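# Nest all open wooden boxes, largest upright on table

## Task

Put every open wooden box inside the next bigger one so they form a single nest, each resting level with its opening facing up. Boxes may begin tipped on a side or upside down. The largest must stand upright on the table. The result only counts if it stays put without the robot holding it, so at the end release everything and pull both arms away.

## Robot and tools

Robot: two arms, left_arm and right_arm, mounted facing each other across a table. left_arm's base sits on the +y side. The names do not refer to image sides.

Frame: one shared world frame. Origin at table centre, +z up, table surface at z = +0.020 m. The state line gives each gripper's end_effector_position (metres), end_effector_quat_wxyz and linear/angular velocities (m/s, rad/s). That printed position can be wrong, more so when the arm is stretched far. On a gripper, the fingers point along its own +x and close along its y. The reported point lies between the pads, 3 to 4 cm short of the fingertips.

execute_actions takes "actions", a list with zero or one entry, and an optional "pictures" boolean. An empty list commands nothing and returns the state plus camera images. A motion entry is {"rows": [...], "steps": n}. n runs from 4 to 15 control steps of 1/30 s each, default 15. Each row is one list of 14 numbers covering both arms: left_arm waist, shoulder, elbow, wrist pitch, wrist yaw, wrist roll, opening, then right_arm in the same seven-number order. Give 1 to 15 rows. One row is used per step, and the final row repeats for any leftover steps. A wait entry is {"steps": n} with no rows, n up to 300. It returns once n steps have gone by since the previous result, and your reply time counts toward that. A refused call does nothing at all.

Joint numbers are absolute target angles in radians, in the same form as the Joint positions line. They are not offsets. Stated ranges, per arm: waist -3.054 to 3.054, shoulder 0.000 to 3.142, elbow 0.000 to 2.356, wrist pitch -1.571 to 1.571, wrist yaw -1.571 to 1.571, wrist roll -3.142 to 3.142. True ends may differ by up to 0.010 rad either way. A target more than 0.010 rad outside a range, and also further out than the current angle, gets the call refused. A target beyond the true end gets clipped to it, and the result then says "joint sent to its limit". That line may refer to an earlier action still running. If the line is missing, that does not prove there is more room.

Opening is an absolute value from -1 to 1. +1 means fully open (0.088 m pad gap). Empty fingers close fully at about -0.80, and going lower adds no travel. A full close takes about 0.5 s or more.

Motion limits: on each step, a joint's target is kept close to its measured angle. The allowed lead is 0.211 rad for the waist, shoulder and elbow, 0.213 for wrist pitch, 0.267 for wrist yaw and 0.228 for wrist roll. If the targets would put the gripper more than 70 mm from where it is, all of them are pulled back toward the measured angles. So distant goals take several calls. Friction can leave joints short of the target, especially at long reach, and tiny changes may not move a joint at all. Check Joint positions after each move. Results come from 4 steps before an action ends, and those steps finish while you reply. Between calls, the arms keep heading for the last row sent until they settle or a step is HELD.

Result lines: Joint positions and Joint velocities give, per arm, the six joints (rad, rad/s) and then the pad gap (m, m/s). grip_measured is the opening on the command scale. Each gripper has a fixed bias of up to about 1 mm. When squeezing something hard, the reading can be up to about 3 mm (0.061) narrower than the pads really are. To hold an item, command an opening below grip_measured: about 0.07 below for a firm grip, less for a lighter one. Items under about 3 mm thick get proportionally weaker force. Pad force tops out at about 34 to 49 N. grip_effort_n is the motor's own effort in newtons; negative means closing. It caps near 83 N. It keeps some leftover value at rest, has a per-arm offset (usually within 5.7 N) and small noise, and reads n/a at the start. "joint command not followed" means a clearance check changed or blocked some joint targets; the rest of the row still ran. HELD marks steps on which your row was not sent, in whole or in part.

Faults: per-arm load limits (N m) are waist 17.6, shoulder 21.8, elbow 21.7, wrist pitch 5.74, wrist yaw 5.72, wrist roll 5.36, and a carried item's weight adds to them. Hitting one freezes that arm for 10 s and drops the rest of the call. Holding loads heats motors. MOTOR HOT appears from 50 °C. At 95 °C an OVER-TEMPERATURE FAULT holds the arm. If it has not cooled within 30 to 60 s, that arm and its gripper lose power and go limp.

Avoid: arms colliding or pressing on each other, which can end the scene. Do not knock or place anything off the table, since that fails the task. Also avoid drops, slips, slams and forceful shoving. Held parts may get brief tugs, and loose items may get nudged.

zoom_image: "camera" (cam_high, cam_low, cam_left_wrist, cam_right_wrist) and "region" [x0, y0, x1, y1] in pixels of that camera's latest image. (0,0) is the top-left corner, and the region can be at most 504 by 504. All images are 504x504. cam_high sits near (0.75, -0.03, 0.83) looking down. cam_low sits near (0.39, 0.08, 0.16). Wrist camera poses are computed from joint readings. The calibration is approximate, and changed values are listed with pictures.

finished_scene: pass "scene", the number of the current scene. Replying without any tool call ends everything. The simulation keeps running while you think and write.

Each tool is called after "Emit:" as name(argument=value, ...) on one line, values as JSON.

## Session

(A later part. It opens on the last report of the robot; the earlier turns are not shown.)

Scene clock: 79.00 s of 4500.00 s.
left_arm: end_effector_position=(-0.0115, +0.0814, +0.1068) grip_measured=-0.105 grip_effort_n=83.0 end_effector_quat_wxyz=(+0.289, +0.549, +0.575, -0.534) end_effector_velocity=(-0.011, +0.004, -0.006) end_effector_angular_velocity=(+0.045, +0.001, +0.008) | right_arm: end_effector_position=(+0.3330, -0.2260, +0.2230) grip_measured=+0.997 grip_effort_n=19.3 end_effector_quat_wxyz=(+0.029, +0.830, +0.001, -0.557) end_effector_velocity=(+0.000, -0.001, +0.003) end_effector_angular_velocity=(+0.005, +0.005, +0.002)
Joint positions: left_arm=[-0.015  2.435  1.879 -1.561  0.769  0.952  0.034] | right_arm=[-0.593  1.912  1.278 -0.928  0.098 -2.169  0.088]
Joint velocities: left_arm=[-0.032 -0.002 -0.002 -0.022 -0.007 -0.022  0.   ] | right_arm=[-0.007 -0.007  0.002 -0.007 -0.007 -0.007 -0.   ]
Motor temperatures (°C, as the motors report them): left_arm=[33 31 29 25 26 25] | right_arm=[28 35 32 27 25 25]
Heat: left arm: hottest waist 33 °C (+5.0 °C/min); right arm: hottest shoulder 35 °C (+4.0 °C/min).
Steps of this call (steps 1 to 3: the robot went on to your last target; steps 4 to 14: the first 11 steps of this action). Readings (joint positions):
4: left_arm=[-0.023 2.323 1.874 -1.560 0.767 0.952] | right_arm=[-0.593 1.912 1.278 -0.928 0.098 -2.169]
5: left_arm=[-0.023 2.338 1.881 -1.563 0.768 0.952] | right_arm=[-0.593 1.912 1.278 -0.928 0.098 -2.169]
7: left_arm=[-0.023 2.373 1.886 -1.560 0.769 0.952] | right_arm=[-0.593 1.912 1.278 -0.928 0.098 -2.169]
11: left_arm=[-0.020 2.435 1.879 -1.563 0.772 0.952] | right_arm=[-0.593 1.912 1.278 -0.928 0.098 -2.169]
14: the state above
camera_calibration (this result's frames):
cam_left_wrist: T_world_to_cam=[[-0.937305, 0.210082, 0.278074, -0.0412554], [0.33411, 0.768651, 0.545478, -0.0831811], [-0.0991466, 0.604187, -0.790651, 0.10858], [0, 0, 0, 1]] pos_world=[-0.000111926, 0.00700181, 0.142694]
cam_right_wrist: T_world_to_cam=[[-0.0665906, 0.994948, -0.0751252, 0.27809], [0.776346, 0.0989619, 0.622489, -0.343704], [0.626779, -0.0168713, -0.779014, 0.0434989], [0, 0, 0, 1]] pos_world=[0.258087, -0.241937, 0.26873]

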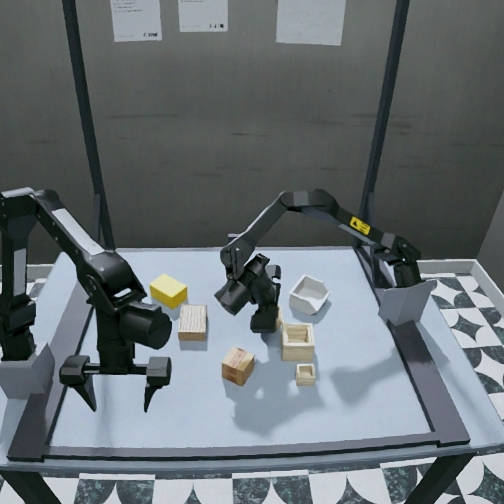

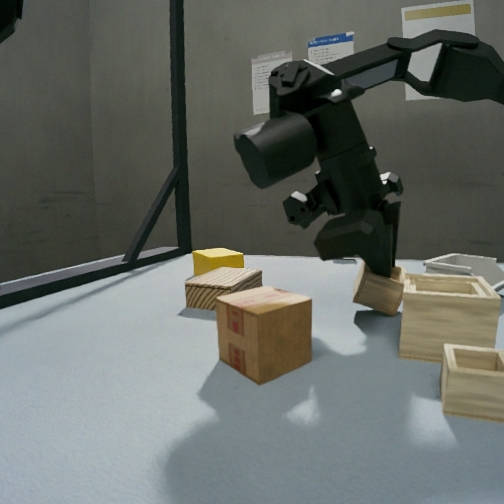

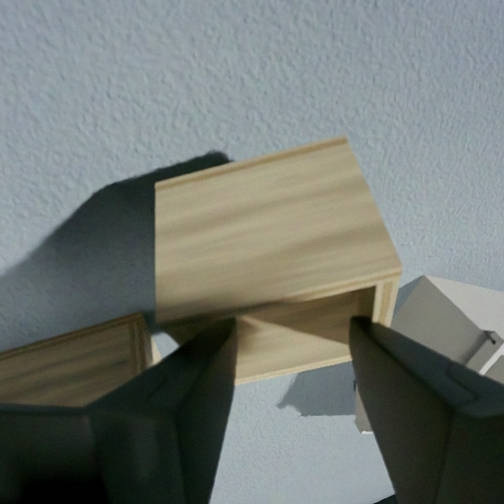

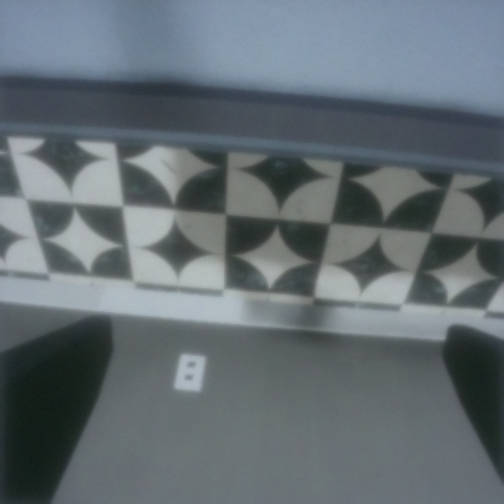

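Seems touching the table. Release and lift.

Emit:
execute_actions(actions=[{"rows":[[-0.015,2.435,1.88,-1.56,0.767,0.95,-0.4,-0.593,1.912,1.278,-0.928,0.098,-2.169,1]],"steps":12}])

Emit:
execute_actions(actions=[{"rows":[[-0.015,2.30,1.88,-1.50,0.767,0.95,-0.4,-0.593,1.912,1.278,-0.928,0.098,-2.169,1],[-0.015,2.30,1.88,-1.50,0.767,0.95,-0.4,-0.593,1.912,1.278,-0.928,0.098,-2.169,1],[-0.015,2.30,1.88,-1.50,0.767,0.95,-0.4,-0.593,1.912,1.278,-0.928,0.098,-2.169,1],[-0.015,2.30,1.88,-1.50,0.767,0.95,-0.4,-0.593,1.912,1.278,-0.928,0.098,-2.169,1],[-0.015,2.30,1.88,-1.50,0.767,0.95,-0.4,-0.593,1.912,1.278,-0.928,0.098,-2.169,1],[-0.015,2.30,1.88,-1.50,0.767,0.95,-0.4,-0.593,1.912,1.278,-0.928,0.098,-2.169,1],[0.05,2.15,1.75,-1.2,0.72,0.6,-0.4,-0.593,1.912,1.278,-0.928,0.098,-2.169,1]],"steps":15}])

Emit:
execute_actions(actions=[{"steps":15}], pictures=true)

Scene clock: 79.50 s of 4500.00 s.
left_arm: end_effector_position=(-0.0121, +0.0818, +0.1048) grip_measured=-0.334 grip_effort_n=-18.8 end_effector_quat_wxyz=(+0.287, +0.550, +0.576, -0.533) end_effector_velocity=(+0.001, +0.004, -0.001) end_effector_angular_velocity=(+0.025, -0.014, +0.004) | right_arm: end_effector_position=(+0.3330, -0.2260, +0.2230) grip_measured=+0.997 grip_effort_n=19.3 end_effector_quat_wxyz=(+0.029, +0.830, +0.001, -0.557) end_effector_velocity=(-0.003, -0.004, -0.001) end_effector_angular_velocity=(-0.011, +0.018, -0.013)
Joint positions: left_arm=[-0.019  2.439  1.879 -1.56   0.769  0.952  0.023] | right_arm=[-0.593  1.912  1.278 -0.928  0.098 -2.169  0.088]
Joint velocities: left_arm=[-0.002  0.002 -0.002 -0.007 -0.022 -0.007 -0.023] | right_arm=[-0.002 -0.002 -0.002 -0.022 -0.007  0.007 -0.   ]
Motor temperatures (°C, as the motors report them): left_arm=[33 31 29 25 26 25] | right_arm=[28 35 32 27 25 25]
Heat: left arm: hottest waist 33 °C (+5.0 °C/min); right arm: hottest shoulder 35 °C (+3.0 °C/min).
Steps of this call (steps 1 to 4: the last 4 steps of your previous action; steps 5 to 7: the robot went on to your last target; steps 8 to 15: the first 8 steps of this action). Readings (joint positions):
8: left_arm=[-0.020 2.439 1.879 -1.560 0.769 0.952] | right_arm=[-0.593 1.912 1.278 -0.928 0.098 -2.169]
9: left_arm=[-0.020 2.439 1.879 -1.560 0.769 0.952] | right_arm=[-0.593 1.912 1.278 -0.928 0.098 -2.169]
11: left_arm=[-0.019 2.439 1.879 -1.560 0.769 0.952] | right_arm=[-0.593 1.912 1.278 -0.928 0.098 -2.169]
15: the state above

Scene clock: 80.00 s of 4500.00 s.
left_arm: end_effector_position=(-0.0189, +0.0447, +0.1543) grip_measured=-0.396 grip_effort_n=-18.4 end_effector_quat_wxyz=(+0.397, +0.565, +0.468, -0.552) end_effector_velocity=(+0.089, -0.135, +0.188) end_effector_angular_velocity=(-0.993, -0.618, +0.461) | right_arm: end_effector_position=(+0.3330, -0.2260, +0.2230) grip_measured=+0.997 grip_effort_n=19.8 end_effector_quat_wxyz=(+0.029, +0.830, +0.001, -0.557) end_effector_velocity=(-0.002, -0.003, -0.002) end_effector_angular_velocity=(-0.003, +0.012, -0.011)
Joint positions: left_arm=[ 0.02   2.208  1.793 -1.313  0.738  0.734  0.02 ] | right_arm=[-0.593  1.912  1.278 -0.928  0.098 -2.169  0.088]
Joint velocities: left_arm=[ 0.349 -0.52  -0.203  0.945 -0.095 -1.062 -0.   ] | right_arm=[-0.002 -0.002 -0.007 -0.007 -0.007  0.007 -0.   ]
Motor temperatures (°C, as the motors report them): left_arm=[33 31 29 25 26 25] | right_arm=[28 35 32 27 25 25]
Heat: left arm: hottest waist 33 °C (+5.0 °C/min); right arm: hottest shoulder 35 °C (+3.0 °C/min).
Steps of this call (steps 1 to 4: the last 4 steps of your previous action; steps 5 to 15: the first 11 steps of this action). Readings (joint positions):
5: left_arm=[-0.019 2.431 1.879 -1.555 0.769 0.952] | right_arm=[-0.593 1.912 1.278 -0.928 0.098 -2.169]
6: left_arm=[-0.019 2.419 1.875 -1.540 0.767 0.952] | right_arm=[-0.593 1.912 1.278 -0.928 0.098 -2.169]
8: left_arm=[-0.019 2.387 1.875 -1.523 0.766 0.952] | right_arm=[-0.593 1.912 1.278 -0.928 0.098 -2.169]
12: left_arm=[-0.013 2.283 1.839 -1.436 0.756 0.873] | right_arm=[-0.593 1.912 1.278 -0.928 0.098 -2.169]
15: the state above

Scene clock: 80.50 s of 4500.00 s.
left_arm: end_effector_position=(-0.0076, +0.0341, +0.1667) grip_measured=-0.397 grip_effort_n=-18.4 end_effector_quat_wxyz=(+0.454, +0.546, +0.452, -0.540) end_effector_velocity=(-0.003, -0.001, +0.000) end_effector_angular_velocity=(-0.007, +0.005, +0.015) | right_arm: end_effector_position=(+0.3330, -0.2260, +0.2230) grip_measured=+0.997 grip_effort_n=19.3 end_effector_quat_wxyz=(+0.029, +0.830, +0.001, -0.557) end_effector_velocity=(+0.001, -0.002, +0.002) end_effector_angular_velocity=(-0.008, -0.005, +0.003)
Joint positions: left_arm=[ 0.049  2.165  1.756 -1.204  0.724  0.606  0.02 ] | right_arm=[-0.593  1.912  1.278 -0.928  0.098 -2.169  0.088]
Joint velocities: left_arm=[-0.002 -0.007 -0.007  0.007  0.007 -0.022 -0.   ] | right_arm=[-0.002 -0.002  0.002 -0.007  0.007 -0.007 -0.   ]
Motor temperatures (°C, as the motors report them): left_arm=[34 31 29 25 26 25] | right_arm=[28 35 33 27 25 25]
Heat: left arm: hottest waist 34 °C (+6.1 °C/min); right arm: hottest shoulder 35 °C (+3.0 °C/min).
Kept back: nothing.
Steps of this call (steps 1 to 4: the last 4 steps of your previous action; steps 5 to 15: the robot went on to your last target). Readings (joint positions):
1: left_arm=[0.032 2.193 1.787 -1.284 0.735 0.703] | right_arm=[-0.593 1.912 1.278 -0.928 0.098 -2.169]
2: left_arm=[0.040 2.181 1.782 -1.265 0.732 0.679] | right_arm=[-0.593 1.912 1.278 -0.928 0.098 -2.169]
4: left_arm=[0.049 2.169 1.773 -1.239 0.728 0.647] | right_arm=[-0.593 1.912 1.278 -0.928 0.098 -2.169]
8: left_arm=[0.049 2.167 1.760 -1.215 0.725 0.618] | right_arm=[-0.593 1.912 1.278 -0.928 0.098 -2.169]
15: the state above
camera_calibration (this result's frames):
cam_left_wrist: T_world_to_cam=[[-0.977041, 0.210048, -0.0356432, 0.00764663], [0.186541, 0.924233, 0.333159, -0.0518169], [0.102922, 0.318861, -0.942197, 0.221411], [0, 0, 0, 1]] pos_world=[-0.00565103, -0.0243147, 0.226149]
cam_right_wrist: T_world_to_cam=[[-0.0665906, 0.994948, -0.0751252, 0.27809], [0.776346, 0.0989619, 0.622489, -0.343704], [0.626779, -0.0168713, -0.779014, 0.0434989], [0, 0, 0, 1]] pos_world=[0.258087, -0.241937, 0.26873]

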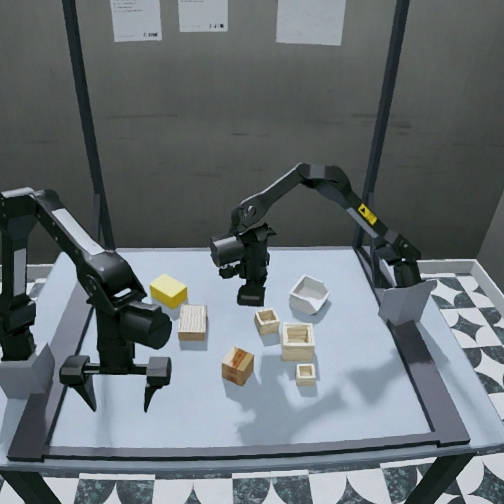

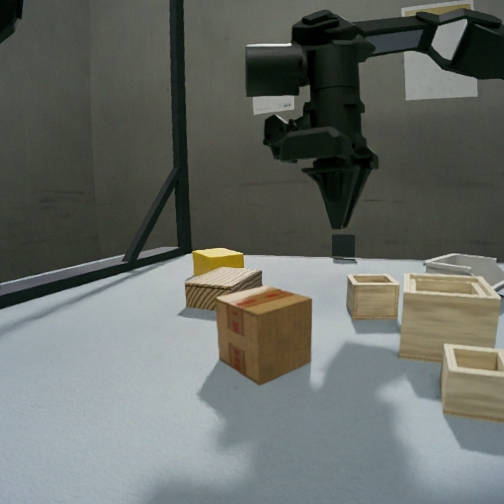

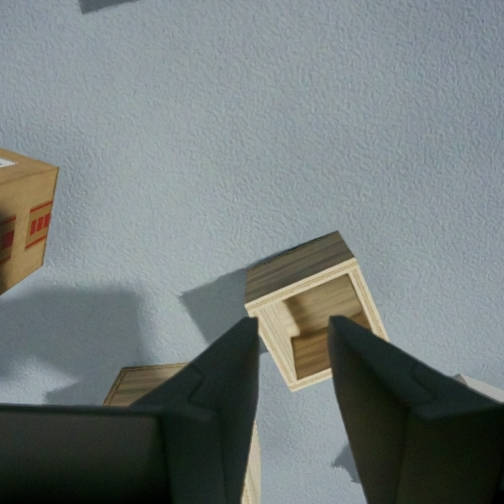

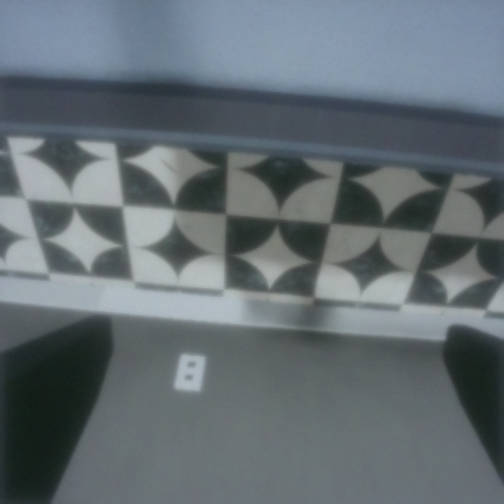

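Emit:
execute_actions(actions=[{"rows":[[-0.03,2.10,1.45,-0.97,0.72,0.15,-1,-0.593,1.912,1.278,-0.928,0.098,-2.169,1]],"steps":15}])

Emit:
execute_actions(actions=[{"steps":10}], pictures=true)

Scene clock: 81.43 s of 4500.00 s.
left_arm: end_effector_position=(-0.0132, +0.0739, +0.1078) grip_measured=-0.789 grip_effort_n=-83.5 end_effector_quat_wxyz=(+0.523, +0.469, +0.561, -0.438) end_effector_velocity=(+0.014, -0.011, -0.002) end_effector_angular_velocity=(-0.097, -0.050, +0.288) | right_arm: end_effector_position=(+0.3330, -0.2260, +0.2230) grip_measured=+0.997 grip_effort_n=19.3 end_effector_quat_wxyz=(+0.029, +0.830, +0.001, -0.557) end_effector_velocity=(-0.004, -0.004, -0.003) end_effector_angular_velocity=(-0.013, +0.033, +0.002)
Joint positions: left_arm=[-0.035  2.115  1.471 -0.986  0.722  0.198  0.   ] | right_arm=[-0.593  1.912  1.278 -0.928  0.098 -2.169  0.088]
Joint velocities: left_arm=[ 0.017 -0.022 -0.066  0.168  0.007 -0.359 -0.   ] | right_arm=[-0.002  0.002 -0.002 -0.022 -0.022 -0.007 -0.   ]
Motor temperatures (°C, as the motors report them): left_arm=[34 31 29 25 26 25] | right_arm=[28 35 33 27 25 25]
Heat: left arm: hottest waist 34 °C (+6.1 °C/min); right arm: hottest shoulder 35 °C (+3.0 °C/min).
Steps of this call (steps 1 to 15: the robot went on to your last target; steps 16 to 17: nothing new was sent; steps 18 to 28: the first 11 steps of this action). Readings (joint positions):
18: left_arm=[0.047 2.160 1.736 -1.174 0.724 0.577] | right_arm=[-0.593 1.912 1.278 -0.928 0.098 -2.169]
19: left_arm=[0.040 2.143 1.693 -1.119 0.722 0.524] | right_arm=[-0.593 1.912 1.278 -0.928 0.098 -2.169]
21: left_arm=[0.013 2.120 1.608 -1.060 0.722 0.427] | right_arm=[-0.593 1.912 1.278 -0.928 0.098 -2.169]
25: left_arm=[-0.031 2.115 1.496 -1.005 0.722 0.255] | right_arm=[-0.593 1.912 1.278 -0.928 0.098 -2.169]
28: the state above

Scene clock: 81.77 s of 4500.00 s.
left_arm: end_effector_position=(-0.0114, +0.0760, +0.1061) grip_measured=-0.789 grip_effort_n=-83.5 end_effector_quat_wxyz=(+0.533, +0.458, +0.570, -0.426) end_effector_velocity=(-0.002, +0.003, -0.001) end_effector_angular_velocity=(+0.008, +0.009, +0.029) | right_arm: end_effector_position=(+0.3330, -0.2260, +0.2230) grip_measured=+0.997 grip_effort_n=19.8 end_effector_quat_wxyz=(+0.029, +0.830, +0.001, -0.557) end_effector_velocity=(-0.004, -0.002, +0.000) end_effector_angular_velocity=(-0.014, +0.015, +0.006)
Joint positions: left_arm=[-0.033  2.114  1.456 -0.973  0.722  0.156  0.   ] | right_arm=[-0.593  1.912  1.278 -0.928  0.098 -2.169  0.088]
Joint velocities: left_arm=[-0.002 -0.002 -0.007 -0.007  0.007 -0.022  0.   ] | right_arm=[ 0.002 -0.002  0.002 -0.022 -0.007 -0.007 -0.   ]
Motor temperatures (°C, as the motors report them): left_arm=[34 31 29 25 26 25] | right_arm=[28 35 33 27 25 25]
Heat: left arm: hottest waist 34 °C (+6.0 °C/min); right arm: hottest shoulder 35 °C (+3.0 °C/min).
Kept back: nothing.
Steps of this call (steps 1 to 4: the last 4 steps of your previous action; steps 5 to 10: the robot went on to your last target). Readings (joint positions):
1: left_arm=[-0.034 2.114 1.469 -0.981 0.722 0.187] | right_arm=[-0.593 1.912 1.278 -0.928 0.098 -2.169]
2: left_arm=[-0.034 2.114 1.467 -0.979 0.722 0.179] | right_arm=[-0.593 1.912 1.278 -0.928 0.098 -2.169]
4: left_arm=[-0.033 2.114 1.462 -0.977 0.722 0.168] | right_arm=[-0.593 1.912 1.278 -0.928 0.098 -2.169]
8: left_arm=[-0.033 2.114 1.457 -0.974 0.722 0.158] | right_arm=[-0.593 1.912 1.278 -0.928 0.098 -2.169]
10: the state above
camera_calibration (this result's frames):
cam_left_wrist: T_world_to_cam=[[-0.982232, -0.185476, -0.0286199, 0.022205], [-0.18167, 0.901448, 0.392922, -0.0784638], [-0.0470782, 0.39114, -0.919126, 0.141658], [0, 0, 0, 1]] pos_world=[0.014225, 0.0194415, 0.161667]
cam_right_wrist: T_world_to_cam=[[-0.0665906, 0.994948, -0.0751252, 0.27809], [0.776346, 0.0989619, 0.622489, -0.343704], [0.626779, -0.0168713, -0.779014, 0.0434989], [0, 0, 0, 1]] pos_world=[0.258087, -0.241937, 0.26873]

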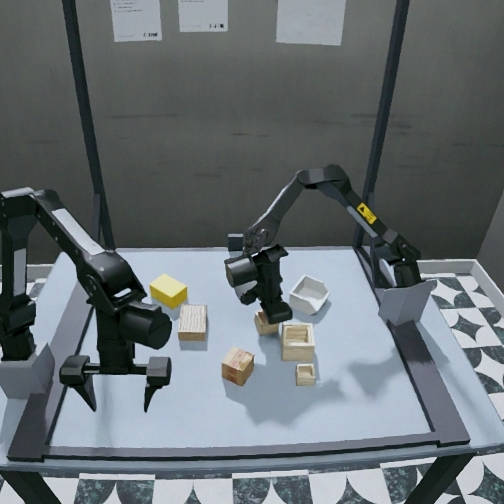

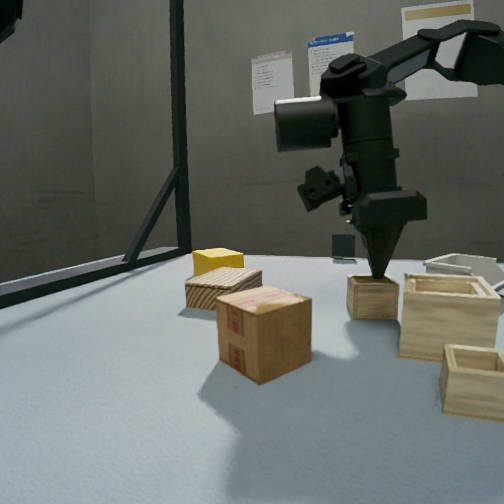

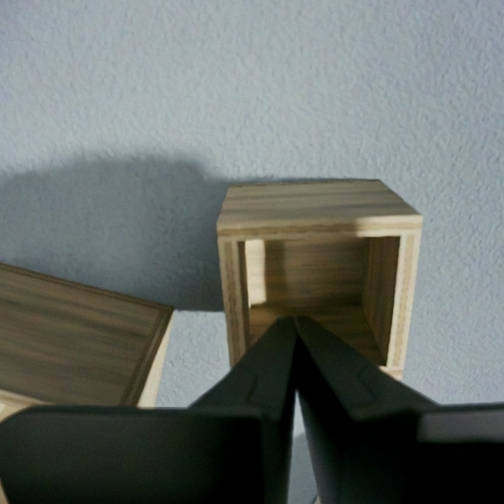

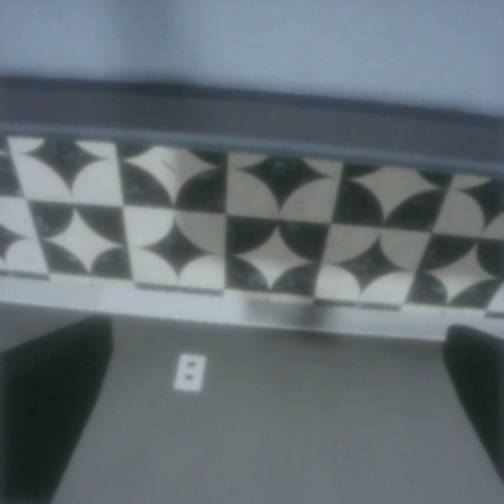

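Emit:
execute_actions(actions=[{"rows":[[-0.05,2.14,1.456,-0.96,0.722,0.14,-1,-0.593,1.912,1.278,-0.928,0.098,-2.169,1],[-0.05,2.14,1.456,-0.96,0.722,0.14,-1,-0.593,1.912,1.278,-0.928,0.098,-2.169,1],[-0.07,2.165,1.456,-0.95,0.722,0.12,-1,-0.593,1.912,1.278,-0.928,0.098,-2.169,1]],"steps":15}], pictures=true)

Scene clock: 82.27 s of 4500.00 s.
left_arm: end_effector_position=(-0.0135, +0.0794, +0.0859) grip_measured=-0.789 grip_effort_n=-83.5 end_effector_quat_wxyz=(+0.525, +0.461, +0.584, -0.413) end_effector_velocity=(+0.002, -0.001, -0.007) end_effector_angular_velocity=(+0.001, +0.004, +0.030) | right_arm: end_effector_position=(+0.3330, -0.2260, +0.2230) grip_measured=+0.997 grip_effort_n=19.3 end_effector_quat_wxyz=(+0.029, +0.830, +0.001, -0.557) end_effector_velocity=(-0.003, -0.001, -0.001) end_effector_angular_velocity=(+0.003, +0.023, +0.006)
Joint positions: left_arm=[-0.071  2.153  1.455 -0.954  0.722  0.126  0.   ] | right_arm=[-0.593  1.912  1.278 -0.928  0.098 -2.169  0.088]
Joint velocities: left_arm=[-0.007  0.017 -0.002  0.022  0.007 -0.037 -0.   ] | right_arm=[-0.002 -0.002 -0.002 -0.007 -0.022 -0.007 -0.   ]
Motor temperatures (°C, as the motors report them): left_arm=[34 31 29 25 26 25] | right_arm=[28 35 33 27 25 25]
Heat: left arm: hottest waist 34 °C (+6.1 °C/min); right arm: hottest shoulder 35 °C (+3.0 °C/min).
Steps of this call (steps 1 to 4: the robot went on to your last target; steps 5 to 15: the first 11 steps of this action). Readings (joint positions):
5: left_arm=[-0.033 2.114 1.455 -0.972 0.722 0.153] | right_arm=[-0.593 1.912 1.278 -0.928 0.098 -2.169]
6: left_arm=[-0.035 2.114 1.455 -0.969 0.722 0.150] | right_arm=[-0.593 1.912 1.278 -0.928 0.098 -2.169]
8: left_arm=[-0.042 2.121 1.455 -0.961 0.722 0.140] | right_arm=[-0.593 1.912 1.278 -0.928 0.098 -2.169]
12: left_arm=[-0.065 2.145 1.455 -0.956 0.722 0.129] | right_arm=[-0.593 1.912 1.278 -0.928 0.098 -2.169]
15: the state above
camera_calibration (this result's frames):
cam_left_wrist: T_world_to_cam=[[-0.979392, -0.200345, -0.0255634, 0.0212005], [-0.191687, 0.882183, 0.430127, -0.0757654], [-0.0636222, 0.426163, -0.902406, 0.117259], [0, 0, 0, 1]] pos_world=[0.0137006, 0.0211148, 0.138946]
cam_right_wrist: T_world_to_cam=[[-0.0665906, 0.994948, -0.0751252, 0.27809], [0.776346, 0.0989619, 0.622489, -0.343704], [0.626779, -0.0168713, -0.779014, 0.0434989], [0, 0, 0, 1]] pos_world=[0.258087, -0.241937, 0.26873]

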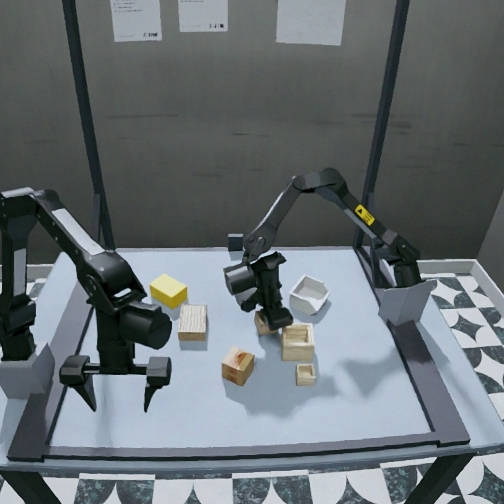

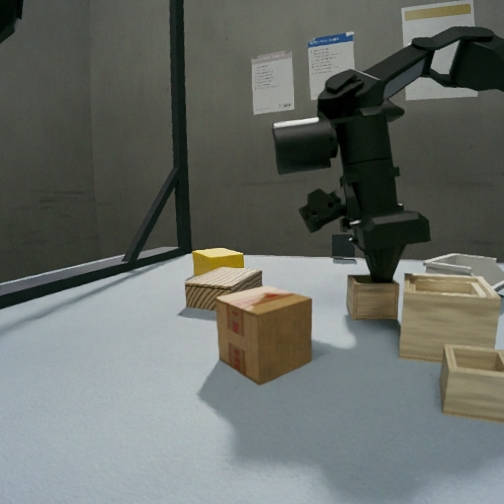

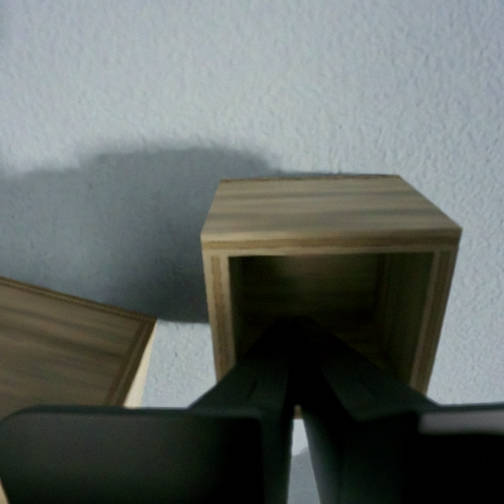

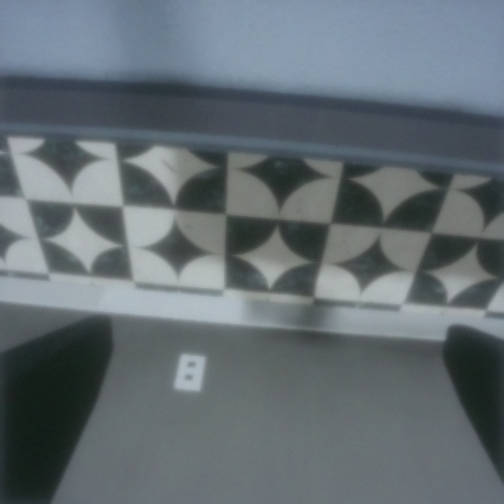

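Emit:
execute_actions(actions=[{"rows":[[-0.071,2.155,1.456,-0.954,0.722,0.126,0.2,-0.593,1.912,1.278,-0.928,0.098,-2.169,1]],"steps":15}])

Emit:
execute_actions(actions=[{"rows":[[-0.04,2.10,1.456,-0.96,0.722,0.15,0.2,-0.593,1.912,1.278,-0.928,0.098,-2.169,1],[-0.04,2.10,1.456,-0.96,0.722,0.15,0.2,-0.593,1.912,1.278,-0.928,0.098,-2.169,1],[-0.04,2.10,1.456,-0.96,0.722,0.15,0.2,-0.593,1.912,1.278,-0.928,0.098,-2.169,1],[-0.04,2.10,1.456,-0.96,0.722,0.15,0.2,-0.593,1.912,1.278,-0.928,0.098,-2.169,1],[0.04,1.95,1.42,-0.98,0.722,0.2,0.2,-0.593,1.912,1.278,-0.928,0.098,-2.169,1]],"steps":15}], pictures=true)

Scene clock: 82.87 s of 4500.00 s.
left_arm: end_effector_position=(-0.0133, +0.0792, +0.0856) grip_measured=-0.235 grip_effort_n=83.0 end_effector_quat_wxyz=(+0.525, +0.461, +0.585, -0.413) end_effector_velocity=(+0.000, +0.003, -0.001) end_effector_angular_velocity=(+0.013, -0.006, +0.027) | right_arm: end_effector_position=(+0.3330, -0.2260, +0.2230) grip_measured=+0.997 grip_effort_n=19.3 end_effector_quat_wxyz=(+0.029, +0.830, +0.001, -0.557) end_effector_velocity=(-0.005, -0.007, +0.000) end_effector_angular_velocity=(-0.030, +0.024, +0.011)
Joint positions: left_arm=[-0.071  2.154  1.455 -0.952  0.722  0.124  0.027] | right_arm=[-0.593  1.912  1.278 -0.928  0.098 -2.169  0.088]
Joint velocities: left_arm=[-0.002  0.002 -0.002 -0.007 -0.007 -0.022 -0.001] | right_arm=[-0.002 -0.007 -0.002 -0.037 -0.007 -0.022 -0.   ]
Motor temperatures (°C, as the motors report them): left_arm=[34 31 29 25 26 25] | right_arm=[28 35 33 27 25 25]
Heat: left arm: hottest waist 34 °C (+6.0 °C/min); right arm: hottest shoulder 35 °C (+3.0 °C/min).
Steps of this call (steps 1 to 4: the last 4 steps of your previous action; steps 5 to 7: the robot went on to your last target; steps 8 to 18: the first 11 steps of this action). Readings (joint positions):
8: left_arm=[-0.071 2.154 1.455 -0.952 0.722 0.124] | right_arm=[-0.593 1.912 1.278 -0.928 0.098 -2.169]
9: left_arm=[-0.071 2.154 1.455 -0.952 0.722 0.124] | right_arm=[-0.593 1.912 1.278 -0.928 0.098 -2.169]
11: left_arm=[-0.071 2.154 1.455 -0.952 0.722 0.124] | right_arm=[-0.593 1.912 1.278 -0.928 0.098 -2.169]
15: left_arm=[-0.071 2.154 1.455 -0.952 0.722 0.124] | right_arm=[-0.593 1.912 1.278 -0.928 0.098 -2.169]
18: the state above

Scene clock: 83.37 s of 4500.00 s.
left_arm: end_effector_position=(-0.0198, +0.0686, +0.1533) grip_measured=-0.235 grip_effort_n=83.0 end_effector_quat_wxyz=(+0.559, +0.451, +0.519, -0.464) end_effector_velocity=(-0.035, -0.031, +0.167) end_effector_angular_velocity=(-0.393, -0.189, -0.184) | right_arm: end_effector_position=(+0.3330, -0.2260, +0.2230) grip_measured=+0.997 grip_effort_n=19.3 end_effector_quat_wxyz=(+0.029, +0.830, +0.001, -0.557) end_effector_velocity=(-0.000, -0.000, -0.001) end_effector_angular_velocity=(-0.002, +0.006, +0.020)
Joint positions: left_arm=[ 0.03   1.978  1.43  -0.973  0.722  0.187  0.027] | right_arm=[-0.593  1.912  1.278 -0.928  0.098 -2.169  0.088]
Joint velocities: left_arm=[ 0.203 -0.442 -0.002 -0.037 -0.022  0.066 -0.   ] | right_arm=[-0.002 -0.002 -0.007  0.007 -0.007 -0.022 -0.   ]
Motor temperatures (°C, as the motors report them): left_arm=[34 31 29 25 26 25] | right_arm=[28 35 33 27 25 25]
Heat: left arm: hottest waist 34 °C (+6.1 °C/min); right arm: hottest shoulder 35 °C (+3.0 °C/min).
Steps of this call (steps 1 to 4: the last 4 steps of your previous action; steps 5 to 15: the first 11 steps of this action). Readings (joint positions):
5: left_arm=[-0.071 2.153 1.455 -0.952 0.722 0.126] | right_arm=[-0.593 1.912 1.278 -0.928 0.098 -2.169]
6: left_arm=[-0.069 2.149 1.455 -0.954 0.722 0.131] | right_arm=[-0.593 1.912 1.278 -0.928 0.098 -2.169]
8: left_arm=[-0.060 2.140 1.455 -0.957 0.722 0.138] | right_arm=[-0.593 1.912 1.278 -0.928 0.098 -2.169]
12: left_arm=[-0.008 2.044 1.430 -0.975 0.722 0.174] | right_arm=[-0.593 1.912 1.278 -0.928 0.098 -2.169]
15: the state above
camera_calibration (this result's frames):
cam_left_wrist: T_world_to_cam=[[-0.989644, -0.133463, -0.0528357, 0.0139766], [-0.142955, 0.949626, 0.278882, -0.0769065], [0.0129538, 0.283547, -0.958871, 0.202272], [0, 0, 0, 1]] pos_world=[0.000217485, 0.0175441, 0.216139]
cam_right_wrist: T_world_to_cam=[[-0.0665906, 0.994948, -0.0751252, 0.27809], [0.776346, 0.0989619, 0.622489, -0.343704], [0.626779, -0.0168713, -0.779014, 0.0434989], [0, 0, 0, 1]] pos_world=[0.258087, -0.241937, 0.26873]

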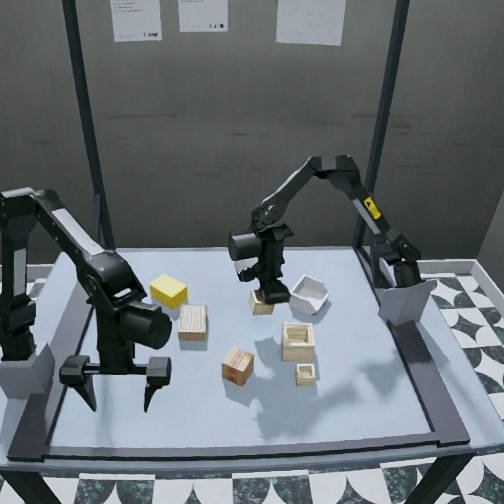

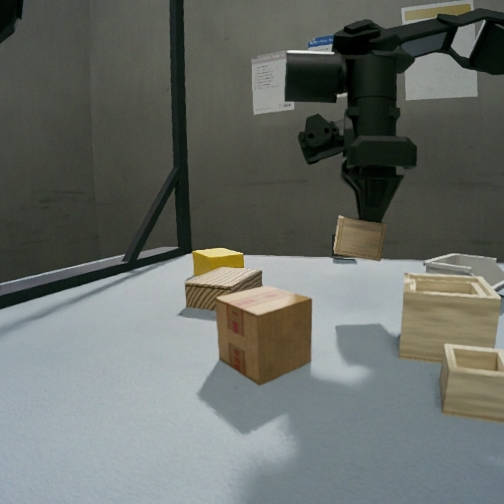

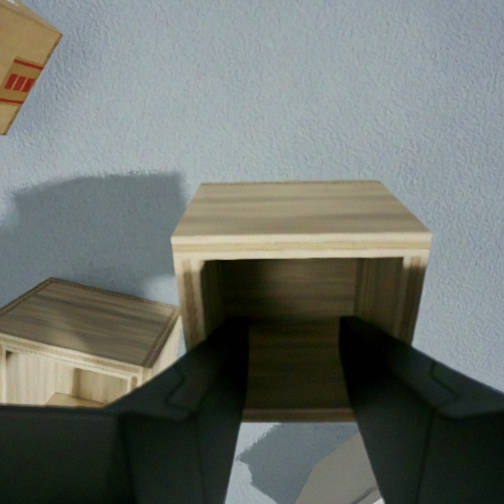

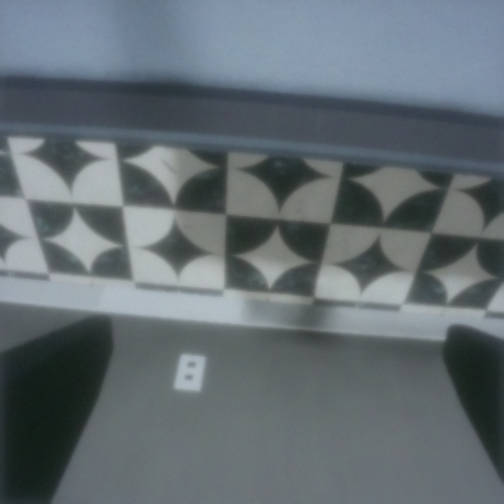

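Emit:
execute_actions(actions=[{"rows":[[0.2,2.0,1.40,-1.1,0.75,-0.2,0.2,-0.593,1.912,1.278,-0.928,0.098,-2.169,1]],"steps":15}])

Emit:
execute_actions(actions=[{"rows":[[0.36,2.17,1.402,-1.17,0.767,-0.5,0.2,-0.593,1.912,1.278,-0.928,0.098,-2.169,1]],"steps":15}])

Emit:
execute_actions(actions=[{"steps":10}], pictures=true)

Scene clock: 85.53 s of 4500.00 s.
left_arm: end_effector_position=(+0.0177, +0.1016, +0.1852) grip_measured=-0.235 grip_effort_n=83.0 end_effector_quat_wxyz=(+0.657, +0.267, +0.637, -0.302) end_effector_velocity=(-0.020, +0.000, -0.007) end_effector_angular_velocity=(+0.019, +0.085, +0.260) | right_arm: end_effector_position=(+0.3330, -0.2260, +0.2230) grip_measured=+0.997 grip_effort_n=19.3 end_effector_quat_wxyz=(+0.029, +0.830, +0.001, -0.557) end_effector_velocity=(-0.003, -0.002, -0.001) end_effector_angular_velocity=(-0.006, +0.010, +0.009)
Joint positions: left_arm=[ 0.197  1.991  1.405 -1.092  0.743 -0.164  0.027] | right_arm=[-0.593  1.912  1.278 -0.928  0.098 -2.169  0.088]
Joint velocities: left_arm=[-0.032 -0.002  0.002 -0.051  0.051 -0.256 -0.   ] | right_arm=[ 0.002 -0.007 -0.007 -0.007 -0.007 -0.007 -0.   ]
Motor temperatures (°C, as the motors report them): left_arm=[34 32 29 25 26 25] | right_arm=[28 35 33 27 25 25]
Heat: left arm: hottest waist 34 °C (+6.0 °C/min); right arm: hottest shoulder 35 °C (+3.0 °C/min).
Steps of this call (steps 1 to 4: the last 4 steps of your previous action; steps 5 to 30: the robot went on to your last target; steps 31 to 54: nothing new was sent; steps 55 to 65: the first 11 steps of this action). Readings (joint positions):
55: left_arm=[0.041 1.961 1.423 -0.988 0.727 0.173] | right_arm=[-0.593 1.912 1.278 -0.928 0.098 -2.169]
56: left_arm=[0.058 1.963 1.423 -1.017 0.737 0.121] | right_arm=[-0.593 1.912 1.278 -0.928 0.098 -2.169]
58: left_arm=[0.116 1.969 1.415 -1.055 0.738 0.023] | right_arm=[-0.593 1.912 1.278 -0.928 0.098 -2.169]
62: left_arm=[0.194 1.988 1.406 -1.083 0.739 -0.122] | right_arm=[-0.593 1.912 1.278 -0.928 0.098 -2.169]
65: the state above

Scene clock: 86.03 s of 4500.00 s.
left_arm: end_effector_position=(+0.0756, +0.1439, +0.1805) grip_measured=-0.235 grip_effort_n=83.0 end_effector_quat_wxyz=(+0.674, +0.066, +0.729, -0.100) end_effector_velocity=(-0.021, -0.006, -0.005) end_effector_angular_velocity=(+0.009, +0.084, +0.176) | right_arm: end_effector_position=(+0.3330, -0.2260, +0.2230) grip_measured=+0.997 grip_effort_n=19.8 end_effector_quat_wxyz=(+0.029, +0.830, +0.001, -0.557) end_effector_velocity=(-0.001, +0.002, -0.002) end_effector_angular_velocity=(+0.002, +0.005, +0.011)
Joint positions: left_arm=[ 0.358  2.16   1.398 -1.164  0.762 -0.476  0.027] | right_arm=[-0.593  1.912  1.278 -0.928  0.098 -2.169  0.088]
Joint velocities: left_arm=[-0.032 -0.002  0.002 -0.051  0.066 -0.168  0.   ] | right_arm=[ 0.002  0.002 -0.002  0.007 -0.007 -0.007  0.   ]
Motor temperatures (°C, as the motors report them): left_arm=[34 32 29 25 26 25] | right_arm=[28 35 33 27 25 25]
Heat: left arm: hottest waist 34 °C (+6.1 °C/min); right arm: hottest shoulder 35 °C (+3.0 °C/min).
Steps of this call (steps 1 to 4: the last 4 steps of your previous action; steps 5 to 15: the first 11 steps of this action). Readings (joint positions):
5: left_arm=[0.199 2.004 1.405 -1.104 0.751 -0.211] | right_arm=[-0.593 1.912 1.278 -0.928 0.098 -2.169]
6: left_arm=[0.215 2.025 1.410 -1.120 0.764 -0.260] | right_arm=[-0.593 1.912 1.278 -0.928 0.098 -2.169]
8: left_arm=[0.270 2.076 1.412 -1.136 0.765 -0.352] | right_arm=[-0.593 1.912 1.278 -0.928 0.098 -2.169]
12: left_arm=[0.352 2.155 1.398 -1.160 0.760 -0.450] | right_arm=[-0.593 1.912 1.278 -0.928 0.098 -2.169]
15: the state above

Scene clock: 86.37 s of 4500.00 s.
left_arm: end_effector_position=(+0.0745, +0.1442, +0.1796) grip_measured=-0.235 grip_effort_n=83.0 end_effector_quat_wxyz=(+0.672, +0.060, +0.732, -0.091) end_effector_velocity=(-0.001, +0.002, -0.002) end_effector_angular_velocity=(+0.015, +0.004, +0.027) | right_arm: end_effector_position=(+0.3330, -0.2260, +0.2230) grip_measured=+0.997 grip_effort_n=19.3 end_effector_quat_wxyz=(+0.029, +0.830, +0.001, -0.557) end_effector_velocity=(-0.001, -0.002, -0.000) end_effector_angular_velocity=(-0.004, +0.010, +0.004)
Joint positions: left_arm=[ 0.355  2.162  1.398 -1.168  0.764 -0.495  0.027] | right_arm=[-0.593  1.912  1.278 -0.928  0.098 -2.169  0.088]
Joint velocities: left_arm=[-0.002  0.002 -0.002 -0.007 -0.007 -0.022 -0.   ] | right_arm=[-0.002 -0.002 -0.002 -0.007 -0.007 -0.007 -0.   ]
Motor temperatures (°C, as the motors report them): left_arm=[34 32 29 25 26 25] | right_arm=[28 35 33 27 25 25]
Heat: left arm: hottest waist 34 °C (+6.1 °C/min); right arm: hottest shoulder 35 °C (+3.0 °C/min).
Kept back: nothing.
Steps of this call (steps 1 to 4: the last 4 steps of your previous action; steps 5 to 10: the robot went on to your last target). Readings (joint positions):
1: left_arm=[0.357 2.160 1.398 -1.165 0.764 -0.481] | right_arm=[-0.593 1.912 1.278 -0.928 0.098 -2.169]
2: left_arm=[0.356 2.160 1.398 -1.165 0.764 -0.484] | right_arm=[-0.593 1.912 1.278 -0.928 0.098 -2.169]
4: left_arm=[0.355 2.161 1.398 -1.167 0.764 -0.490] | right_arm=[-0.593 1.912 1.278 -0.928 0.098 -2.169]
8: left_arm=[0.355 2.162 1.398 -1.167 0.764 -0.495] | right_arm=[-0.593 1.912 1.278 -0.928 0.098 -2.169]
10: the state above
camera_calibration (this result's frames):
cam_left_wrist: T_world_to_cam=[[-0.24223, -0.969832, 0.0273999, 0.169238], [-0.885605, 0.232551, 0.402024, -0.00597357], [-0.396267, 0.0731166, -0.915219, 0.257785], [0, 0, 0, 1]] pos_world=[0.137856, 0.146673, 0.233694]
cam_right_wrist: T_world_to_cam=[[-0.0665906, 0.994948, -0.0751252, 0.27809], [0.776346, 0.0989619, 0.622489, -0.343704], [0.626779, -0.0168713, -0.779014, 0.0434989], [0, 0, 0, 1]] pos_world=[0.258087, -0.241937, 0.26873]

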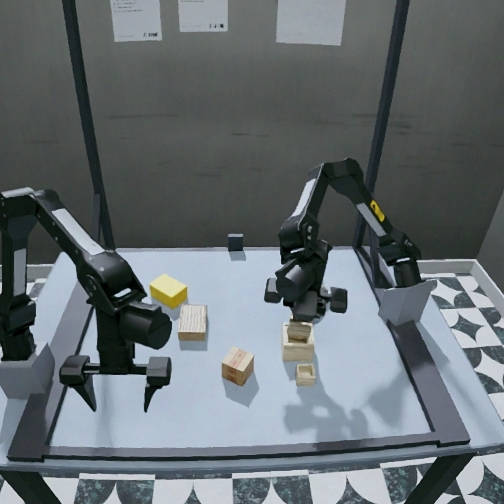

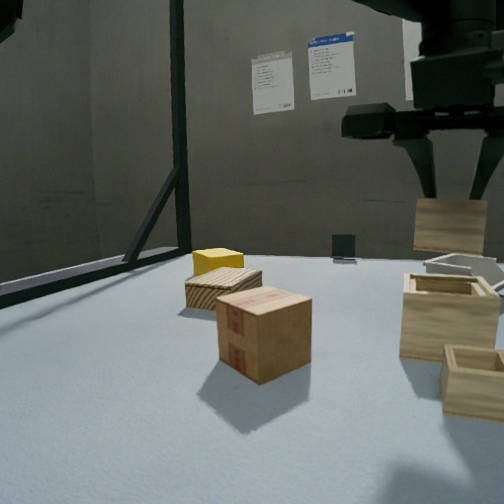

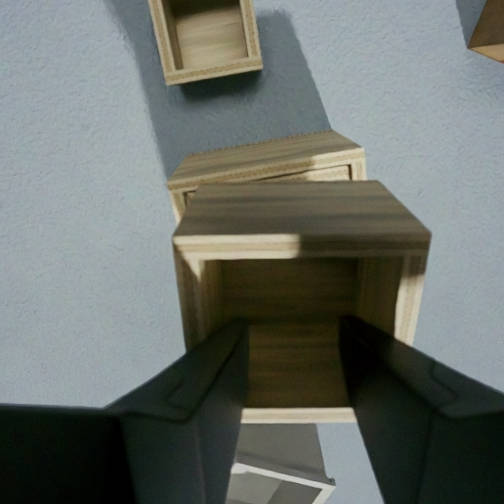

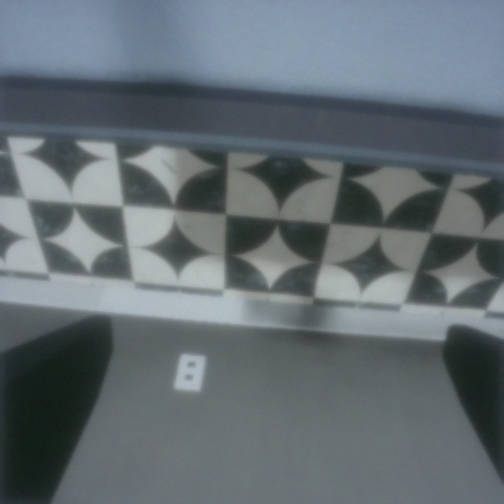

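Emit:
execute_actions(actions=[{"rows":[[0.30,2.19,1.398,-1.25,0.715,-0.36,0.2,-0.593,1.912,1.278,-0.928,0.098,-2.169,1]],"steps":15}])

Emit:
execute_actions(actions=[{"steps":8}], pictures=true)

Scene clock: 87.13 s of 4500.00 s.
left_arm: end_effector_position=(+0.0581, +0.1545, +0.1637) grip_measured=-0.235 grip_effort_n=83.0 end_effector_quat_wxyz=(+0.647, +0.133, +0.745, -0.091) end_effector_velocity=(-0.001, +0.009, +0.001) end_effector_angular_velocity=(+0.050, -0.010, -0.054) | right_arm: end_effector_position=(+0.3330, -0.2260, +0.2230) grip_measured=+0.997 grip_effort_n=19.8 end_effector_quat_wxyz=(+0.029, +0.830, +0.001, -0.557) end_effector_velocity=(-0.005, -0.003, -0.002) end_effector_angular_velocity=(-0.009, +0.030, +0.003)
Joint positions: left_arm=[ 0.299  2.18   1.399 -1.243  0.722 -0.371  0.027] | right_arm=[-0.593  1.912  1.278 -0.928  0.098 -2.169  0.088]
Joint velocities: left_arm=[-0.002 -0.002  0.002 -0.037 -0.051  0.066 -0.   ] | right_arm=[-0.002 -0.002 -0.002 -0.022 -0.022 -0.007 -0.   ]
Motor temperatures (°C, as the motors report them): left_arm=[34 31 29 25 26 25] | right_arm=[28 35 33 27 25 25]
Heat: left arm: hottest waist 34 °C (+5.1 °C/min); right arm: hottest shoulder 35 °C (+3.0 °C/min).
Steps of this call (steps 1 to 12: the robot went on to your last target; steps 13 to 23: the first 11 steps of this action). Readings (joint positions):
13: left_arm=[0.354 2.164 1.398 -1.175 0.761 -0.483] | right_arm=[-0.593 1.912 1.278 -0.928 0.098 -2.169]
14: left_arm=[0.349 2.166 1.399 -1.193 0.752 -0.454] | right_arm=[-0.593 1.912 1.278 -0.928 0.098 -2.169]
16: left_arm=[0.328 2.171 1.399 -1.220 0.738 -0.416] | right_arm=[-0.593 1.912 1.278 -0.928 0.098 -2.169]
20: left_arm=[0.300 2.180 1.399 -1.238 0.726 -0.381] | right_arm=[-0.593 1.912 1.278 -0.928 0.098 -2.169]
23: the state above

Scene clock: 87.40 s of 4500.00 s.
left_arm: end_effector_position=(+0.0578, +0.1553, +0.1638) grip_measured=-0.235 grip_effort_n=83.0 end_effector_quat_wxyz=(+0.647, +0.136, +0.745, -0.091) end_effector_velocity=(-0.000, -0.000, +0.001) end_effector_angular_velocity=(-0.001, -0.010, -0.018) | right_arm: end_effector_position=(+0.3330, -0.2260, +0.2230) grip_measured=+0.997 grip_effort_n=19.3 end_effector_quat_wxyz=(+0.029, +0.830, +0.001, -0.557) end_effector_velocity=(-0.003, -0.002, -0.002) end_effector_angular_velocity=(-0.010, +0.013, +0.007)
Joint positions: left_arm=[ 0.299  2.18   1.399 -1.247  0.719 -0.364  0.027] | right_arm=[-0.593  1.912  1.278 -0.928  0.098 -2.169  0.088]
Joint velocities: left_arm=[-0.002 -0.007 -0.002  0.007 -0.007  0.007 -0.   ] | right_arm=[ 0.002 -0.002 -0.007 -0.007 -0.007 -0.007 -0.   ]
Motor temperatures (°C, as the motors report them): left_arm=[34 31 29 25 26 25] | right_arm=[28 35 33 27 25 25]
Heat: left arm: hottest waist 34 °C (+5.1 °C/min); right arm: hottest shoulder 35 °C (+3.0 °C/min).
Kept back: nothing.
Steps of this call (steps 1 to 4: the last 4 steps of your previous action; steps 5 to 8: the robot went on to your last target). Readings (joint positions):
1: left_arm=[0.299 2.180 1.399 -1.244 0.721 -0.369] | right_arm=[-0.593 1.912 1.278 -0.928 0.098 -2.169]
2: left_arm=[0.299 2.180 1.399 -1.245 0.720 -0.368] | right_arm=[-0.593 1.912 1.278 -0.928 0.098 -2.169]
4: left_arm=[0.299 2.180 1.399 -1.246 0.720 -0.366] | right_arm=[-0.593 1.912 1.278 -0.928 0.098 -2.169]
8: the state above
camera_calibration (this result's frames):
cam_left_wrist: T_world_to_cam=[[-0.353272, -0.933371, -0.0633798, 0.192052], [-0.837694, 0.285442, 0.465608, -0.0384212], [-0.416494, 0.217579, -0.882718, 0.209351], [0, 0, 0, 1]] pos_world=[0.122855, 0.144672, 0.21486]
cam_right_wrist: T_world_to_cam=[[-0.0665906, 0.994948, -0.0751252, 0.27809], [0.776346, 0.0989619, 0.622489, -0.343704], [0.626779, -0.0168713, -0.779014, 0.0434989], [0, 0, 0, 1]] pos_world=[0.258087, -0.241937, 0.26873]

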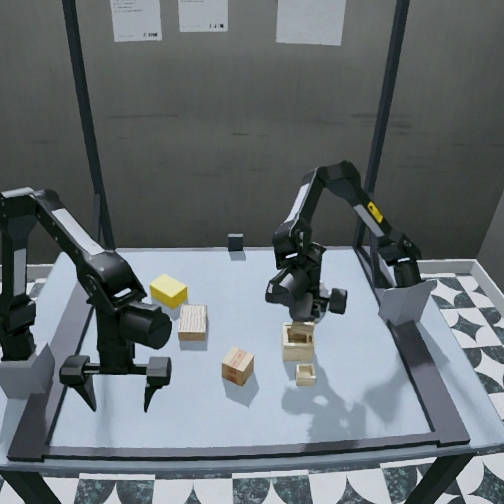

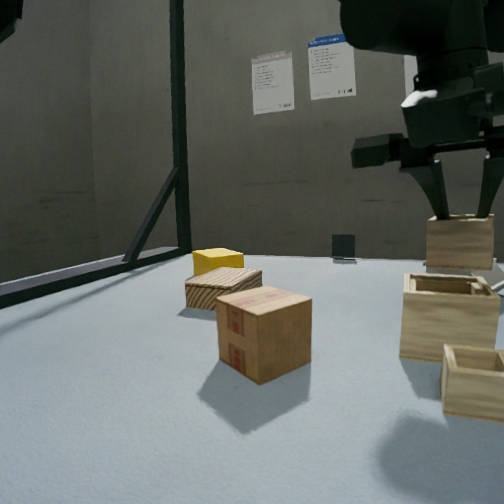

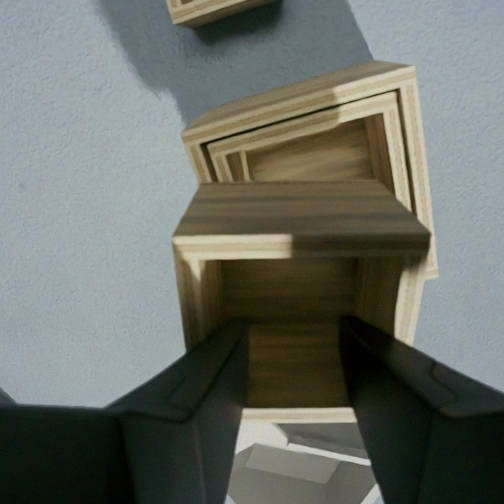

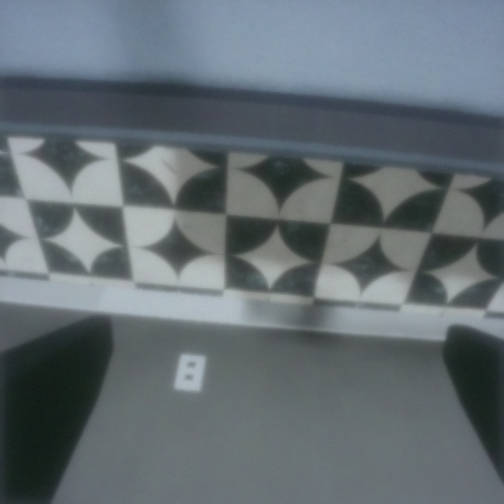

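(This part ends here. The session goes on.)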